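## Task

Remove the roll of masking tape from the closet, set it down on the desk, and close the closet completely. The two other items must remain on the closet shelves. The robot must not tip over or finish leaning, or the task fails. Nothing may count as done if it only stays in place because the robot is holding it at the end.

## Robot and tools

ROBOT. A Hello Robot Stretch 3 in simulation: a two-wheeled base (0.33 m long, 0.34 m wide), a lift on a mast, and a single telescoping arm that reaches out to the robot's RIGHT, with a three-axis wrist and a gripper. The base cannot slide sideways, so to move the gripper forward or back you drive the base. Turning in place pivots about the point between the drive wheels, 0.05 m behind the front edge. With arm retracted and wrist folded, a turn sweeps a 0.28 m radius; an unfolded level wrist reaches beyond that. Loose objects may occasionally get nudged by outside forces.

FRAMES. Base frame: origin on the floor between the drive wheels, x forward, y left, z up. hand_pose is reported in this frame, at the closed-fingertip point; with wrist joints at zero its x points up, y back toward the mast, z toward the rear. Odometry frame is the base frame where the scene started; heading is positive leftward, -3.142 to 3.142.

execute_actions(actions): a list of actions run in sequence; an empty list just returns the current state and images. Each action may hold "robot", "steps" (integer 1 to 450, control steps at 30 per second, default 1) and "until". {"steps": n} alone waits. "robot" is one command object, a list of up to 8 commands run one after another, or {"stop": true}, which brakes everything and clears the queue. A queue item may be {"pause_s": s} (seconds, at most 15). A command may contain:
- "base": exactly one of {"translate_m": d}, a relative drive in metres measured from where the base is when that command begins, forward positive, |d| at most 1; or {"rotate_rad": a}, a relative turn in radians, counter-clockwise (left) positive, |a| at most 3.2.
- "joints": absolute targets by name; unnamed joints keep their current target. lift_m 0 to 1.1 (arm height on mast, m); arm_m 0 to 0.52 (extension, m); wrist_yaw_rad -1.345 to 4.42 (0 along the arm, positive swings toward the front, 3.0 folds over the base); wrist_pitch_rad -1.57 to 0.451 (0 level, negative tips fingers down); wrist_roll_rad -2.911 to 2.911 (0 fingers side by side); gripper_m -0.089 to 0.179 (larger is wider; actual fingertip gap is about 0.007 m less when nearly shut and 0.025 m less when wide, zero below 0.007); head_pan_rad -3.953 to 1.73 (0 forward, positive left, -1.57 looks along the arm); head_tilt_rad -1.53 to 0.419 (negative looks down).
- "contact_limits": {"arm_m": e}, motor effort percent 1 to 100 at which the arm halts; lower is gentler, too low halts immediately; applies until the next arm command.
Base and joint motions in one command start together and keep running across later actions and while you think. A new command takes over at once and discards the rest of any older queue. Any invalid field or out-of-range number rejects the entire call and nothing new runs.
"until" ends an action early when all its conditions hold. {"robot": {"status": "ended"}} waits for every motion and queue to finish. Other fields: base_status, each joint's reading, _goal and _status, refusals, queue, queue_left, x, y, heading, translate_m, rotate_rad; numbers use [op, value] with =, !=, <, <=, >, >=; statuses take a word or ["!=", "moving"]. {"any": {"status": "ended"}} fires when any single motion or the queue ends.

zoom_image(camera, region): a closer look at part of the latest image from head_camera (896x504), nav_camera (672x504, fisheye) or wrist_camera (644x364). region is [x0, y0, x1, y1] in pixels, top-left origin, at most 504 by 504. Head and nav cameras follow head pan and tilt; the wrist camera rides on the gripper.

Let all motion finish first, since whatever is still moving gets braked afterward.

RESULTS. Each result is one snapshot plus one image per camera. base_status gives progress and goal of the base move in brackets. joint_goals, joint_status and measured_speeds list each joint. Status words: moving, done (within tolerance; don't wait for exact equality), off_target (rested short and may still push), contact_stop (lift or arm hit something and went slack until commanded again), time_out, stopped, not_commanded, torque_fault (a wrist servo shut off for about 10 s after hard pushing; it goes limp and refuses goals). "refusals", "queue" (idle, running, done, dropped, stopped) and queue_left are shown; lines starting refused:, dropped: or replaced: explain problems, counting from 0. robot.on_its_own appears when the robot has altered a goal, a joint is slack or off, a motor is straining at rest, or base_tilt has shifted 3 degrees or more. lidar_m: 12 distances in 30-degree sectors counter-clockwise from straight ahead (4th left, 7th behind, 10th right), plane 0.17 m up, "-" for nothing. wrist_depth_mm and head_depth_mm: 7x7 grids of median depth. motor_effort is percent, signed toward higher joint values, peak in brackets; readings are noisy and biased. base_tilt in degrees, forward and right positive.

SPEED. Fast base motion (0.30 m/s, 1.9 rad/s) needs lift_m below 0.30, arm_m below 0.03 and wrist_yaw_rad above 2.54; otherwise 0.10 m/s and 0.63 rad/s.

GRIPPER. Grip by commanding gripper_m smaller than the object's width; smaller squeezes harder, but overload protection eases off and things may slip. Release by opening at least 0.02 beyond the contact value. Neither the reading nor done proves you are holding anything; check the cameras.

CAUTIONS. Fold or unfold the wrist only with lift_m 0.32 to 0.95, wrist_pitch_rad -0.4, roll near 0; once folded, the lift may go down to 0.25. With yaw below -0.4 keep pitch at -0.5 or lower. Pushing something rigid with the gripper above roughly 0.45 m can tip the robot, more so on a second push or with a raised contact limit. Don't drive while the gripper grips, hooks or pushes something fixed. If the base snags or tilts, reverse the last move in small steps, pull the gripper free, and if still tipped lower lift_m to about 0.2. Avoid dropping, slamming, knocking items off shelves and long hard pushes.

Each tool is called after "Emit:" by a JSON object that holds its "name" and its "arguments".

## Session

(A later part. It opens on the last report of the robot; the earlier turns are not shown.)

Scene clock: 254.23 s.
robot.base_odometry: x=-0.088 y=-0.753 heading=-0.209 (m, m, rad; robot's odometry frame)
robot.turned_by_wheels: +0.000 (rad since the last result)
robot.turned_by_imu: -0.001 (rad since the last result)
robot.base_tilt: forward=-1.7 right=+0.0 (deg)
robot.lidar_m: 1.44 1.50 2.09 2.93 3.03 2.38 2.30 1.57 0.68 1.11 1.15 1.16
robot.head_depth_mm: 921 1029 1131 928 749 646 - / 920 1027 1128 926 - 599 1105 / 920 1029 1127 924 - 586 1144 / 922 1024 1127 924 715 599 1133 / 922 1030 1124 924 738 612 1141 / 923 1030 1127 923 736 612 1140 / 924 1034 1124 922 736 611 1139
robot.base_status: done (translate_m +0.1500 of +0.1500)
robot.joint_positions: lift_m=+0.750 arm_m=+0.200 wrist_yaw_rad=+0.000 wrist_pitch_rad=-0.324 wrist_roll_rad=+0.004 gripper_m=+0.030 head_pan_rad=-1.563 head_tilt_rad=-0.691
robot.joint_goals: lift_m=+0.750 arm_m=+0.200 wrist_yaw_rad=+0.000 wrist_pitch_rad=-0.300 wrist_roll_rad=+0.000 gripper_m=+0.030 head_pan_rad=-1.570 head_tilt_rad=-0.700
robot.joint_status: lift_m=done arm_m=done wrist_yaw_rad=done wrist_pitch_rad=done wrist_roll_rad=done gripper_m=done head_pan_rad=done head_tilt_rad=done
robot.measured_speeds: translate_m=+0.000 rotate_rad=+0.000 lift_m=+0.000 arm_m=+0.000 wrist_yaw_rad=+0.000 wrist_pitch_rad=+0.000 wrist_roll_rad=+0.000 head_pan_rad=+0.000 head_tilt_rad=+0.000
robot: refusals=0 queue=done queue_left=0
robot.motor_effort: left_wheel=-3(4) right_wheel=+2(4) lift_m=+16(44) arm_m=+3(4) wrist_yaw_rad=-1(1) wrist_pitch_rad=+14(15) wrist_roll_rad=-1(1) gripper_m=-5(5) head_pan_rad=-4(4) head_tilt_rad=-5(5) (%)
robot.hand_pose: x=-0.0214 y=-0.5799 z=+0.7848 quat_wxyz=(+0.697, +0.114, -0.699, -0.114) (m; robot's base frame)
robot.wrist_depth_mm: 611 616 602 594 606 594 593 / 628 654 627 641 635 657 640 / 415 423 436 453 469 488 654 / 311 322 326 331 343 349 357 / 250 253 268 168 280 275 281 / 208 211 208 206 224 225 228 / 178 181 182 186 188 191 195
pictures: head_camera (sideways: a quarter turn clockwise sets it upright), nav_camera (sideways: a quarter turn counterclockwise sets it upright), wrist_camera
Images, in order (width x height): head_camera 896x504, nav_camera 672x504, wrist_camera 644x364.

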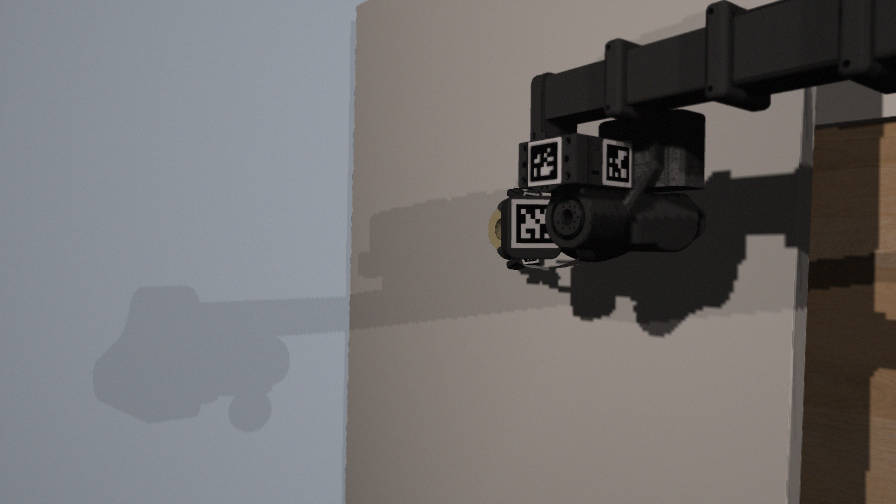

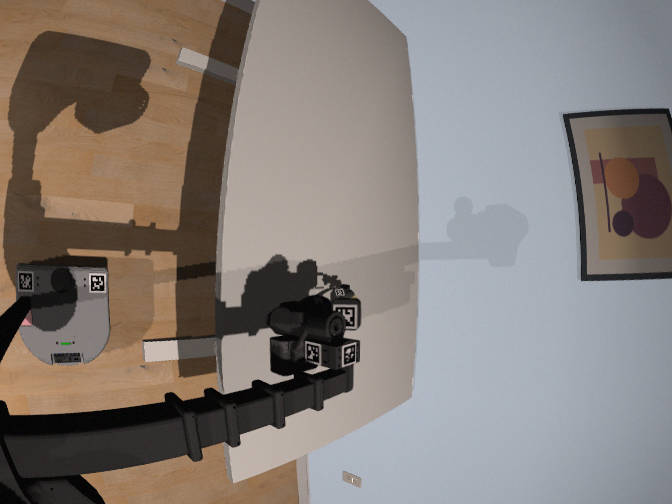

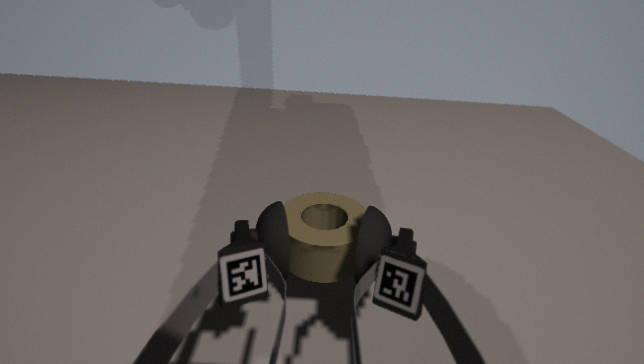

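Emit:
{"name": "execute_actions", "arguments": {"actions": [{"robot":[{"joints":{"lift_m":0.714}},{"joints":{"gripper_m":0.11}},{"joints":{"arm_m":0.1}},{"joints":{"arm_m":0.0,"lift_m":0.85,"wrist_pitch_rad":-0.4}},{"joints":{"wrist_yaw_rad":3.0,"gripper_m":0.0},"base":{"translate_m":0.25}}],"steps":450,"until":{"robot":{"status":"ended"}}},{"steps":450,"until":{"robot":{"status":"ended"}}},{"robot":{"joints":{"lift_m":0.28,"head_pan_rad":-1.9}},"steps":60}]}}

Emit:
{"name": "execute_actions", "arguments": {"actions": [{"steps":450,"until":{"robot":{"status":"ended"}}},{"robot":[{"base":{"rotate_rad":1.861}},{"base":{"translate_m":1.0}},{"base":{"translate_m":1.0}},{"base":{"translate_m":0.35}},{"base":{"rotate_rad":1.27},"joints":{"lift_m":0.6,"head_pan_rad":-1.57,"head_tilt_rad":-0.4}},{"joints":{"wrist_yaw_rad":0.0,"lift_m":0.9}},{"joints":{"lift_m":0.935,"wrist_pitch_rad":0,"wrist_roll_rad":1.57,"arm_m":0.15}}],"steps":450,"until":{"robot":{"status":"ended"}}},{"steps":450,"until":{"robot":{"status":"ended"}}}]}}

Scene clock: 267.67 s.
robot.base_odometry: x=+0.157 y=-0.804 heading=-0.209 (m, m, rad; robot's odometry frame)
robot.turned_by_wheels: +0.000 (rad since the last result)
robot.turned_by_imu: -0.002 (rad since the last result)
robot.base_tilt: forward=-1.6 right=-0.1 (deg)
robot.lidar_m: 1.19 1.25 1.72 2.92 3.62 2.65 2.55 1.58 0.81 1.11 0.98 0.96
robot.head_depth_mm: 1077 1215 1375 925 740 662 1163 / 1044 1176 1234 925 739 647 1187 / 1007 1131 1216 925 736 615 1212 / 980 1090 1183 926 737 614 1185 / 942 1054 1140 921 736 613 1142 / 915 1020 1122 922 735 612 1116 / 890 984 1081 920 735 612 558
robot.base_status: done (translate_m +0.2500 of +0.2500)
robot.joint_positions: lift_m=+0.661 arm_m=+0.001 wrist_yaw_rad=+2.998 wrist_pitch_rad=-0.417 wrist_roll_rad=+0.004 gripper_m=+0.000 head_pan_rad=-1.893 head_tilt_rad=-0.691
robot.joint_goals: lift_m=+0.280 arm_m=+0.000 wrist_yaw_rad=+3.000 wrist_pitch_rad=-0.400 wrist_roll_rad=+0.000 gripper_m=+0.000 head_pan_rad=-1.900 head_tilt_rad=-0.700
robot.joint_status: lift_m=moving arm_m=done wrist_yaw_rad=done wrist_pitch_rad=done wrist_roll_rad=done gripper_m=done head_pan_rad=done head_tilt_rad=done
robot.measured_speeds: translate_m=+0.000 rotate_rad=+0.000 lift_m=-0.110 arm_m=+0.000 wrist_yaw_rad=+0.000 wrist_pitch_rad=+0.000 wrist_roll_rad=+0.000 head_pan_rad=+0.000 head_tilt_rad=+0.000
robot: refusals=0 queue=running queue_left=0
robot.motor_effort: left_wheel=-4(6) right_wheel=+1(4) lift_m=+15(37) arm_m=-2(5) wrist_yaw_rad=+2(1) wrist_pitch_rad=+10(13) wrist_roll_rad=-1(1) gripper_m=-3(79) head_pan_rad=-4(30) head_tilt_rad=-4(5) (%)
robot.hand_pose: x=+0.0108 y=+0.0761 z=+0.6740 quat_wxyz=(+0.196, +0.701, +0.096, +0.678) (m; robot's base frame)
robot.wrist_depth_mm: - - - - - - - / - - - - - - - / - - - - - - - / - - - - - - - / - - - - - - - / 916 915 - - 953 981 - / 783 801 806 827 840 838 846
pictures: head_camera (sideways: a quarter turn clockwise sets it upright), nav_camera (sideways: a quarter turn counterclockwise sets it upright), wrist_camera
Images, in order (width x height): head_camera 896x504, nav_camera 672x504, wrist_camera 644x364.

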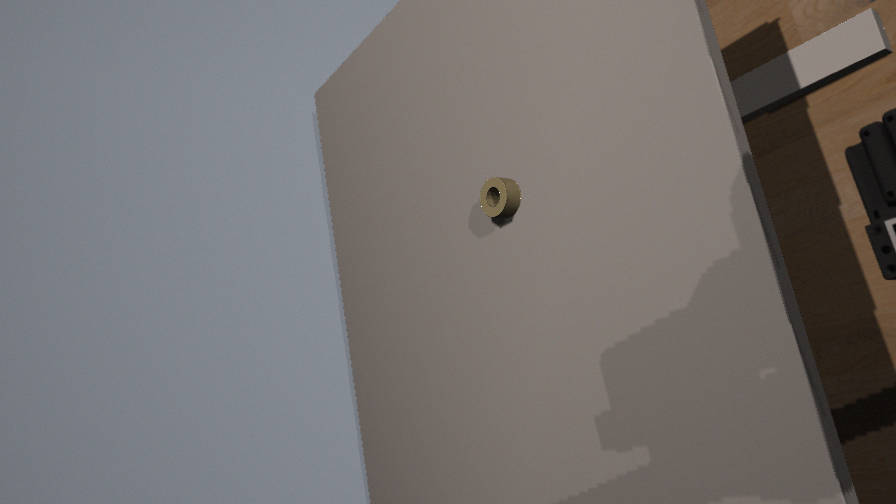

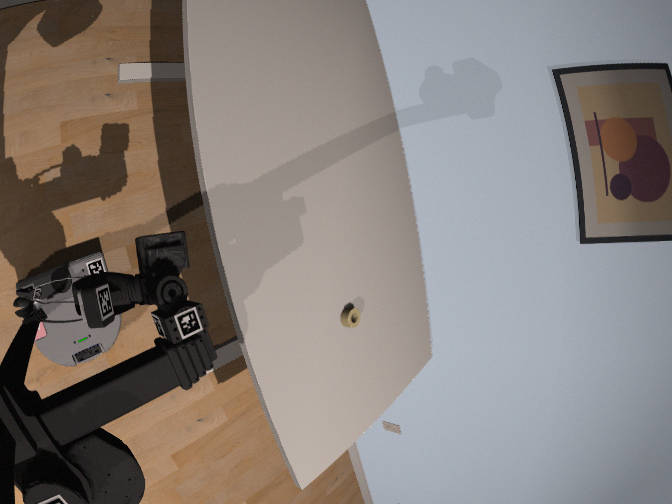

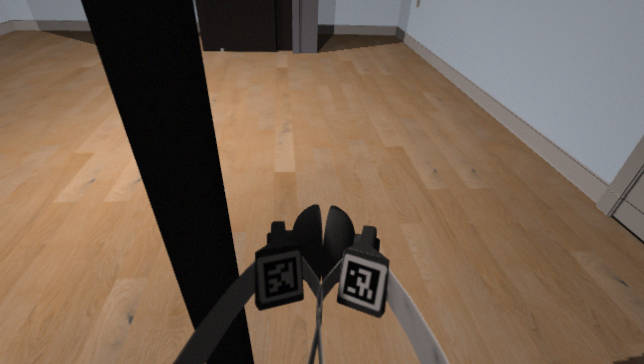

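Scene clock: 296.27 s.
robot.base_odometry: x=-0.034 y=+1.538 heading=+2.922 (m, m, rad; robot's odometry frame)
robot.turned_by_wheels: +3.131 (rad since the last result)
robot.turned_by_imu: +3.118 (rad since the last result)
robot.base_tilt: forward=-1.6 right=-0.2 (deg)
robot.lidar_m: 1.90 1.96 2.64 2.88 2.68 1.95 1.87 0.99 0.72 0.69 0.79 0.93
robot.head_depth_mm: 561 600 643 695 - - 925 / 559 597 640 691 - - 926 / 560 595 639 689 - - 914 / 556 594 638 693 737 - 926 / 1156 1251 1306 1247 1518 1577 1411 / 1149 1246 1053 1244 1511 1579 1400 / 1148 1249 1302 1243 1507 1539 1409
robot.base_status: done (rotate_rad +1.2699 of +1.2700)
robot.joint_positions: lift_m=+0.935 arm_m=+0.150 wrist_yaw_rad=+0.001 wrist_pitch_rad=-0.024 wrist_roll_rad=+1.568 gripper_m=+0.000 head_pan_rad=-1.577 head_tilt_rad=-0.408
robot.joint_goals: lift_m=+0.935 arm_m=+0.150 wrist_yaw_rad=+0.000 wrist_pitch_rad=+0.000 wrist_roll_rad=+1.570 gripper_m=+0.000 head_pan_rad=-1.570 head_tilt_rad=-0.400
robot.joint_status: lift_m=done arm_m=done wrist_yaw_rad=done wrist_pitch_rad=done wrist_roll_rad=done gripper_m=done head_pan_rad=done head_tilt_rad=done
robot.measured_speeds: translate_m=+0.000 rotate_rad=+0.000 lift_m=+0.000 arm_m=+0.000 wrist_yaw_rad=+0.000 wrist_pitch_rad=+0.000 wrist_roll_rad=+0.000 head_pan_rad=+0.000 head_tilt_rad=+0.000
robot: refusals=0 queue=done queue_left=0
robot.motor_effort: left_wheel=-3(14) right_wheel=+2(8) lift_m=+39(40) arm_m=+3(2) wrist_yaw_rad=+0(3) wrist_pitch_rad=+14(15) wrist_roll_rad=+1(0) gripper_m=-3(3) head_pan_rad=+4(31) head_tilt_rad=+4(30) (%)
robot.hand_pose: x=-0.0211 y=-0.5502 z=+1.0428 quat_wxyz=(+0.002, +0.000, -1.000, -0.012) (m; robot's base frame)
robot.wrist_depth_mm: 277 279 277 279 282 281 283 / 280 284 283 289 285 288 290 / 291 292 292 294 295 295 298 / 298 299 299 302 300 307 308 / - 651 307 - 314 311 314 / - 808 - - - 977 749 / 926 868 902 - 961 942 -
pictures: head_camera (sideways: a quarter turn clockwise sets it upright), nav_camera (sideways: a quarter turn counterclockwise sets it upright), wrist_camera
Images, in order (width x height): head_camera 896x504, nav_camera 672x504, wrist_camera 644x364.

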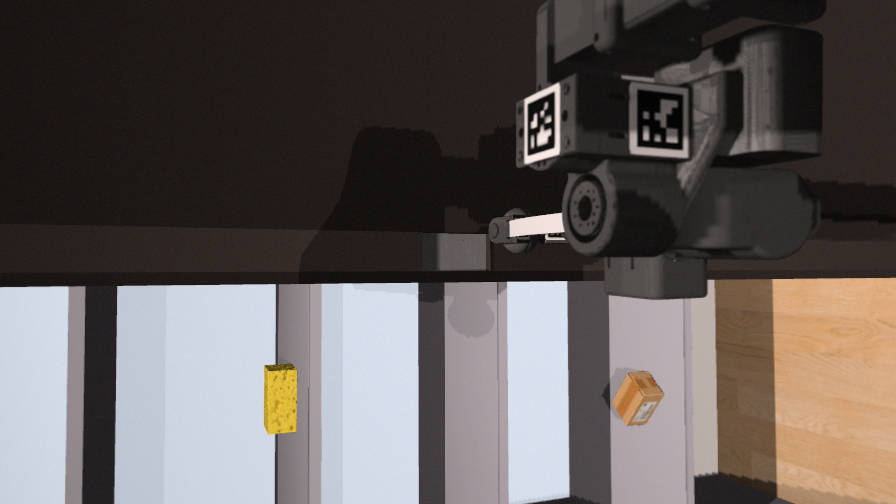

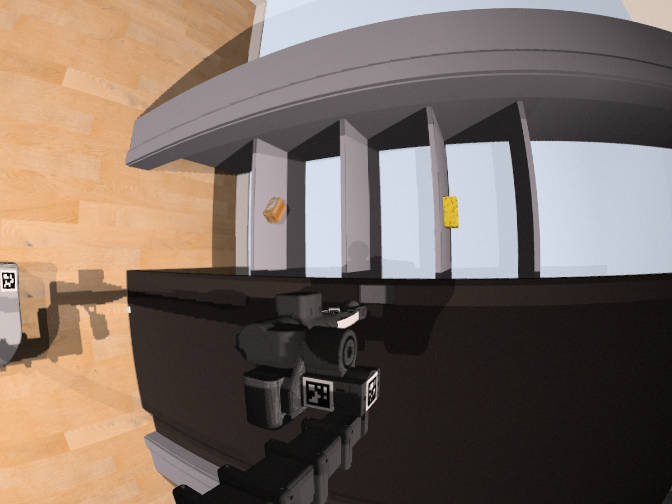

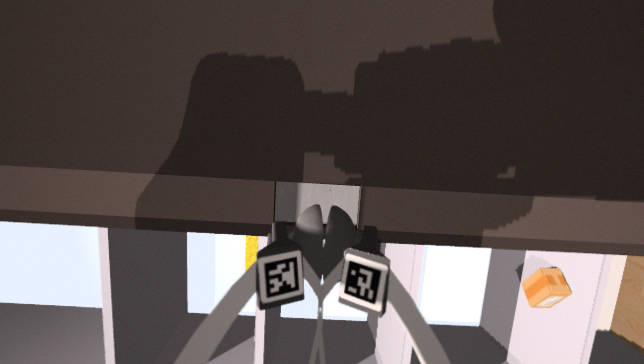

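Pull at x≈+0.004; move 0.025 then push.

Emit:
{"name": "execute_actions", "arguments": {"actions": [{"robot":{"base":{"translate_m":0.025}},"steps":450,"until":{"robot":{"status":"ended"}}},{"robot":{"joints":{"arm_m":0.4},"contact_limits":{"arm_m":11}},"steps":300,"until":{"robot":{"status":"ended"}}},{"robot":{"base":{"translate_m":0.12}},"steps":450,"until":{"robot":{"status":"ended"}}},{"robot":{"joints":{"arm_m":0.4},"contact_limits":{"arm_m":11}},"steps":300,"until":{"robot":{"status":"ended"}}},{"robot":{"base":{"translate_m":0.12}},"steps":450,"until":{"robot":{"status":"ended"}}},{"robot":{"joints":{"arm_m":0.4},"contact_limits":{"arm_m":11}},"steps":300,"until":{"robot":{"status":"ended"}}},{"robot":{"base":{"translate_m":0.12}},"steps":450,"until":{"robot":{"status":"ended"}}}]}}

Scene clock: 309.03 s.
robot.base_odometry: x=-0.410 y=+1.622 heading=+2.922 (m, m, rad; robot's odometry frame)
robot.turned_by_wheels: +0.000 (rad since the last result)
robot.turned_by_imu: -0.031 (rad since the last result)
robot.base_tilt: forward=-1.7 right=-0.1 (deg)
robot.lidar_m: 1.52 1.56 2.06 2.94 3.37 2.36 2.25 1.07 0.71 0.65 0.67 1.60
robot.head_depth_mm: 557 594 637 687 - 839 902 / 553 591 631 670 - 810 893 / 550 586 630 665 - 803 885 / 559 596 640 1043 - 831 906 / 1146 1244 1242 1183 1394 1232 1298 / 521 552 590 632 691 755 832 / 521 557 596 641 695 756 829
robot.base_status: done (translate_m +0.1200 of +0.1200)
robot.joint_positions: lift_m=+0.935 arm_m=+0.269 wrist_yaw_rad=-0.021 wrist_pitch_rad=-0.026 wrist_roll_rad=+1.569 gripper_m=+0.000 head_pan_rad=-1.577 head_tilt_rad=-0.403
robot.joint_goals: lift_m=+0.935 arm_m=+0.269 wrist_yaw_rad=+0.000 wrist_pitch_rad=+0.000 wrist_roll_rad=+1.570 gripper_m=+0.000 head_pan_rad=-1.570 head_tilt_rad=-0.400
robot.joint_status: lift_m=done arm_m=contact_stop wrist_yaw_rad=done wrist_pitch_rad=done wrist_roll_rad=done gripper_m=done head_pan_rad=done head_tilt_rad=done
robot.measured_speeds: translate_m=+0.000 rotate_rad=+0.000 lift_m=+0.000 arm_m=+0.000 wrist_yaw_rad=+0.000 wrist_pitch_rad=+0.000 wrist_roll_rad=+0.000 head_pan_rad=+0.000 head_tilt_rad=+0.000
robot: refusals=0 queue=done queue_left=0
robot.on_its_own: arm_m is slack since a contact_stop, until your next command for it (your +0.400 is given up); wrist_yaw_rad is at rest, and its effort (+18) is outside its rest range (-12 to +12)
robot.motor_effort: left_wheel=-7(20) right_wheel=+5(20) lift_m=+38(38) arm_m=+0(9) wrist_yaw_rad=+18(50) wrist_pitch_rad=+15(21) wrist_roll_rad=+0(1) gripper_m=-3(3) head_pan_rad=+4(4) head_tilt_rad=+2(4) (%)
robot.contact_limits: arm_m 11 (drawing in: default 18, maximum 30; extending or still: default 26, maximum 42)
robot.hand_pose: x=-0.0266 y=-0.6699 z=+1.0423 quat_wxyz=(+0.001, -0.010, -1.000, -0.013) (m; robot's base frame)
robot.wrist_depth_mm: 159 160 161 163 162 164 165 / 163 163 164 165 167 167 167 / 165 166 167 167 169 171 171 / 169 169 170 171 172 174 175 / 171 173 175 - 176 177 179 / 506 510 178 546 179 180 182 / 432 441 459 467 481 498 508
pictures: head_camera (sideways: a quarter turn clockwise sets it upright), nav_camera (sideways: a quarter turn counterclockwise sets it upright), wrist_camera
replaced: robot.arm_m: its motion had ended contact_stop
replaced: robot.arm_m: its motion had ended contact_stop
Images, in order (width x height): head_camera 896x504, nav_camera 672x504, wrist_camera 644x364.

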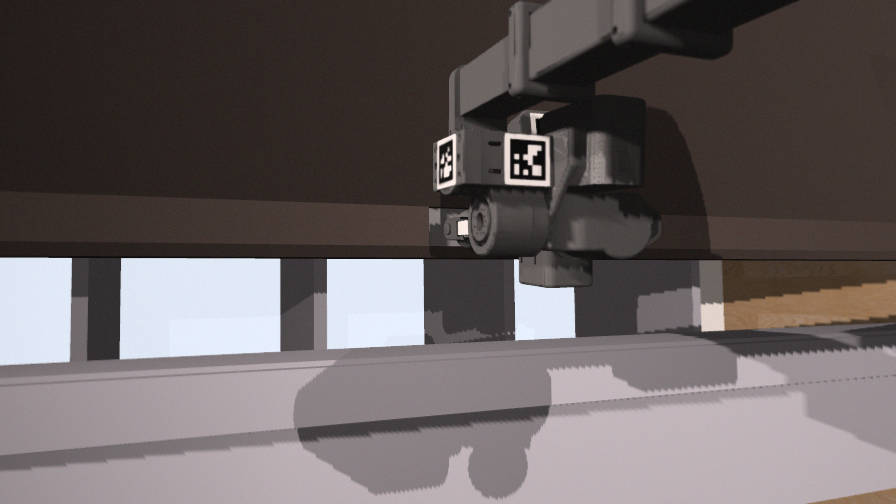

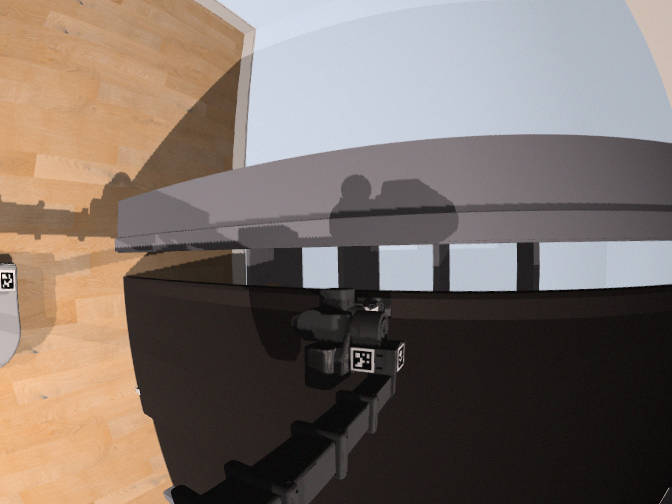

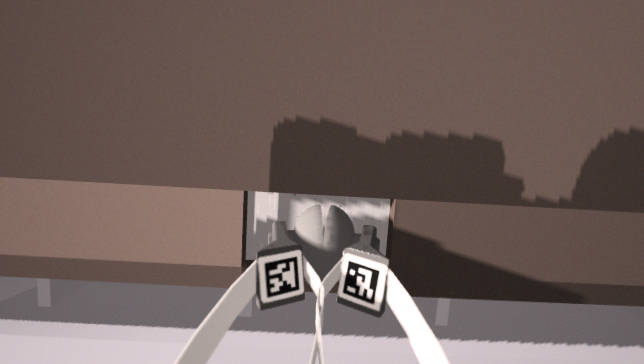

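Emit:
{"name": "execute_actions", "arguments": {"actions": [{"robot":{"joints":{"arm_m":0.4},"contact_limits":{"arm_m":11}},"steps":300,"until":{"robot":{"status":"ended"}}},{"robot":{"base":{"translate_m":0.105}},"steps":450,"until":{"robot":{"status":"ended"}}},{"robot":{"joints":{"arm_m":0.12}},"steps":300,"until":{"robot":{"status":"ended"}}}]}}

Scene clock: 314.27 s.
robot.base_odometry: x=-0.513 y=+1.645 heading=+2.922 (m, m, rad; robot's odometry frame)
robot.turned_by_wheels: +0.000 (rad since the last result)
robot.turned_by_imu: -0.014 (rad since the last result)
robot.base_tilt: forward=-1.7 right=+0.0 (deg)
robot.lidar_m: 1.42 1.45 1.90 2.96 2.96 2.48 2.35 1.07 0.70 0.63 0.66 1.50
robot.head_depth_mm: 551 587 630 681 722 - - / 548 585 626 675 712 - - / 544 580 621 672 716 - - / 530 563 605 653 692 - 833 / 516 551 591 636 690 759 830 / 519 554 591 637 690 750 826 / 516 550 593 648 1480 1617 1409
robot.base_status: done (translate_m +0.1050 of +0.1050)
robot.joint_positions: lift_m=+0.935 arm_m=+0.120 wrist_yaw_rad=-0.001 wrist_pitch_rad=-0.023 wrist_roll_rad=+1.569 gripper_m=+0.000 head_pan_rad=-1.577 head_tilt_rad=-0.403
robot.joint_goals: lift_m=+0.935 arm_m=+0.120 wrist_yaw_rad=+0.000 wrist_pitch_rad=+0.000 wrist_roll_rad=+1.570 gripper_m=+0.000 head_pan_rad=-1.570 head_tilt_rad=-0.400
robot.joint_status: lift_m=done arm_m=done wrist_yaw_rad=done wrist_pitch_rad=done wrist_roll_rad=done gripper_m=done head_pan_rad=done head_tilt_rad=done
robot.measured_speeds: translate_m=+0.000 rotate_rad=+0.000 lift_m=+0.000 arm_m=+0.000 wrist_yaw_rad=+0.000 wrist_pitch_rad=+0.000 wrist_roll_rad=+0.000 head_pan_rad=+0.000 head_tilt_rad=+0.000
robot: refusals=0 queue=done queue_left=0
robot.motor_effort: left_wheel=+1(16) right_wheel=-1(16) lift_m=+37(37) arm_m=-2(9) wrist_yaw_rad=+2(45) wrist_pitch_rad=+14(17) wrist_roll_rad=+0(0) gripper_m=-3(3) head_pan_rad=+3(4) head_tilt_rad=+3(1) (%)
robot.hand_pose: x=-0.0216 y=-0.5209 z=+1.0429 quat_wxyz=(+0.001, +0.000, -1.000, -0.012) (m; robot's base frame)
robot.wrist_depth_mm: 293 289 291 295 295 299 296 / 292 299 298 302 301 303 304 / 301 306 304 309 307 313 312 / 305 305 310 322 315 318 321 / 282 287 290 - 292 299 309 / 306 308 309 - 296 297 302 / 313 315 318 316 319 319 323
pictures: head_camera (sideways: a quarter turn clockwise sets it upright), nav_camera (sideways: a quarter turn counterclockwise sets it upright), wrist_camera
replaced: robot.arm_m: its motion had ended contact_stop
Images, in order (width x height): head_camera 896x504, nav_camera 672x504, wrist_camera 644x364.

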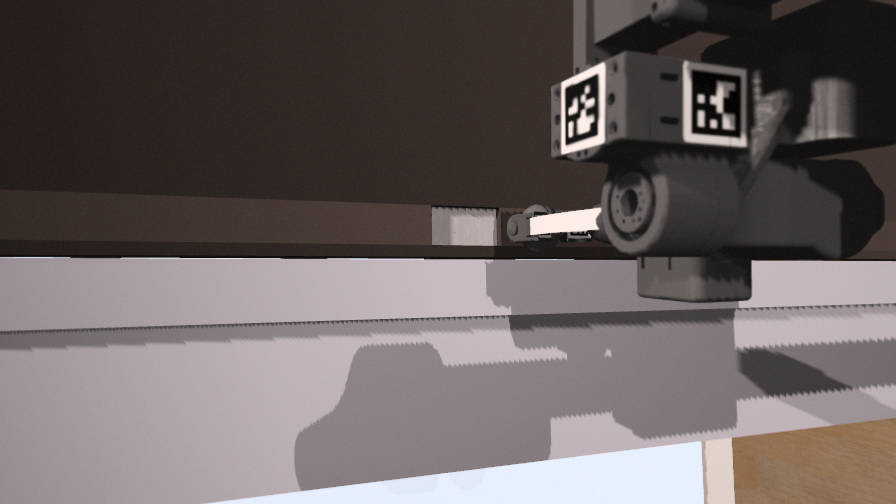

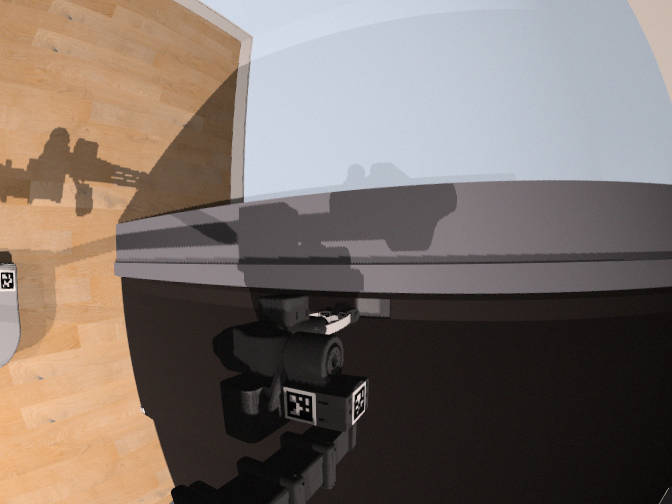

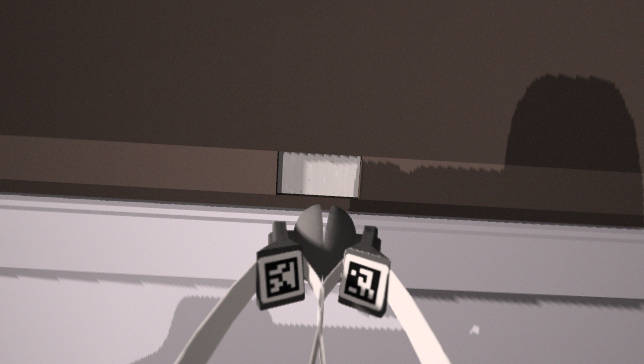

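Emit:
{"name": "execute_actions", "arguments": {"actions": [{"robot":{"joints":{"arm_m":0.4},"contact_limits":{"arm_m":11}},"steps":300,"until":{"robot":{"status":"ended"}}},{"robot":{"base":{"translate_m":0.03}},"steps":450,"until":{"robot":{"status":"ended"}}},{"robot":{"joints":{"arm_m":0.12}},"steps":300,"until":{"robot":{"status":"ended"}}}]}}

Scene clock: 319.97 s.
robot.base_odometry: x=-0.542 y=+1.651 heading=+2.922 (m, m, rad; robot's odometry frame)
robot.turned_by_wheels: +0.000 (rad since the last result)
robot.turned_by_imu: -0.009 (rad since the last result)
robot.base_tilt: forward=-1.7 right=-0.1 (deg)
robot.lidar_m: 1.38 1.42 1.86 3.37 2.97 2.52 2.38 1.08 0.70 0.63 0.66 1.47
robot.head_depth_mm: 552 590 633 684 725 - - / 547 585 629 677 716 - - / 543 580 623 673 716 - - / 516 551 589 639 686 - 830 / 520 555 595 641 694 756 832 / 518 551 589 636 688 758 843 / 517 558 1270 1383 1504 1617 1409
robot.base_status: done (translate_m +0.0300 of +0.0300)
robot.joint_positions: lift_m=+0.935 arm_m=+0.120 wrist_yaw_rad=-0.072 wrist_pitch_rad=-0.023 wrist_roll_rad=+1.570 gripper_m=+0.000 head_pan_rad=-1.577 head_tilt_rad=-0.403
robot.joint_goals: lift_m=+0.935 arm_m=+0.120 wrist_yaw_rad=-0.073 wrist_pitch_rad=+0.000 wrist_roll_rad=+1.570 gripper_m=+0.000 head_pan_rad=-1.570 head_tilt_rad=-0.400
robot.joint_status: lift_m=done arm_m=done wrist_yaw_rad=done wrist_pitch_rad=done wrist_roll_rad=done gripper_m=done head_pan_rad=done head_tilt_rad=done
robot.measured_speeds: translate_m=+0.000 rotate_rad=+0.000 lift_m=+0.000 arm_m=+0.000 wrist_yaw_rad=+0.000 wrist_pitch_rad=+0.000 wrist_roll_rad=+0.000 head_pan_rad=+0.000 head_tilt_rad=+0.000
robot: refusals=0 queue=done queue_left=0
robot.on_its_own: wrist_yaw_rad is held at -0.073, not at your +0.000, by its stall guard, which is not easing now
robot.motor_effort: left_wheel=+2(20) right_wheel=-1(14) lift_m=+37(37) arm_m=-2(9) wrist_yaw_rad=-1(52) wrist_pitch_rad=+14(22) wrist_roll_rad=+0(0) gripper_m=-3(3) head_pan_rad=+4(4) head_tilt_rad=+3(3) (%)
robot.hand_pose: x=-0.0398 y=-0.5202 z=+1.0430 quat_wxyz=(+0.000, -0.036, -0.999, -0.012) (m; robot's base frame)
robot.wrist_depth_mm: 301 307 309 309 309 314 316 / 306 307 308 311 313 318 318 / 310 309 313 314 314 318 320 / 307 317 317 323 320 319 321 / 284 281 287 - 298 308 318 / 299 300 299 - 292 295 297 / 300 301 304 307 308 313 314
pictures: head_camera (sideways: a quarter turn clockwise sets it upright), nav_camera (sideways: a quarter turn counterclockwise sets it upright), wrist_camera
replaced: robot.arm_m: its motion had ended contact_stop
Images, in order (width x height): head_camera 896x504, nav_camera 672x504, wrist_camera 644x364.

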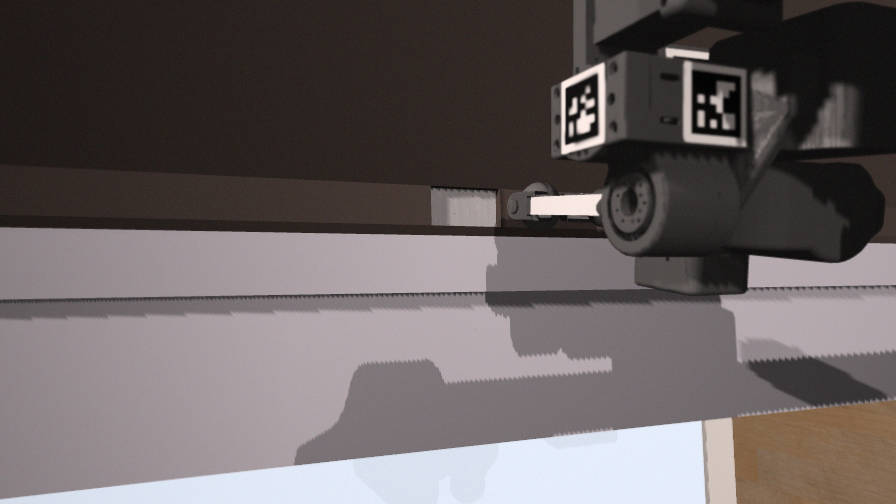

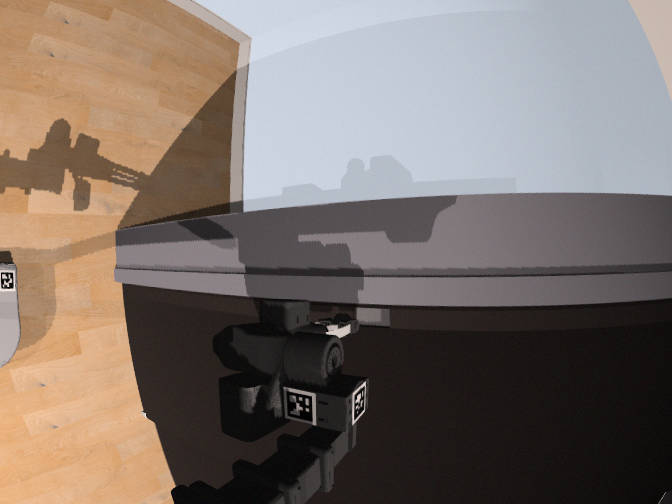

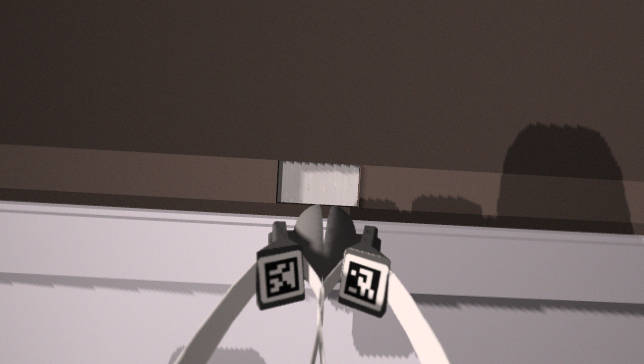

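The door has hit its stop, so it is closed.

Emit:
{"name": "finished_scene", "arguments": {"scene": 2}}

The scene is finished: the task was done.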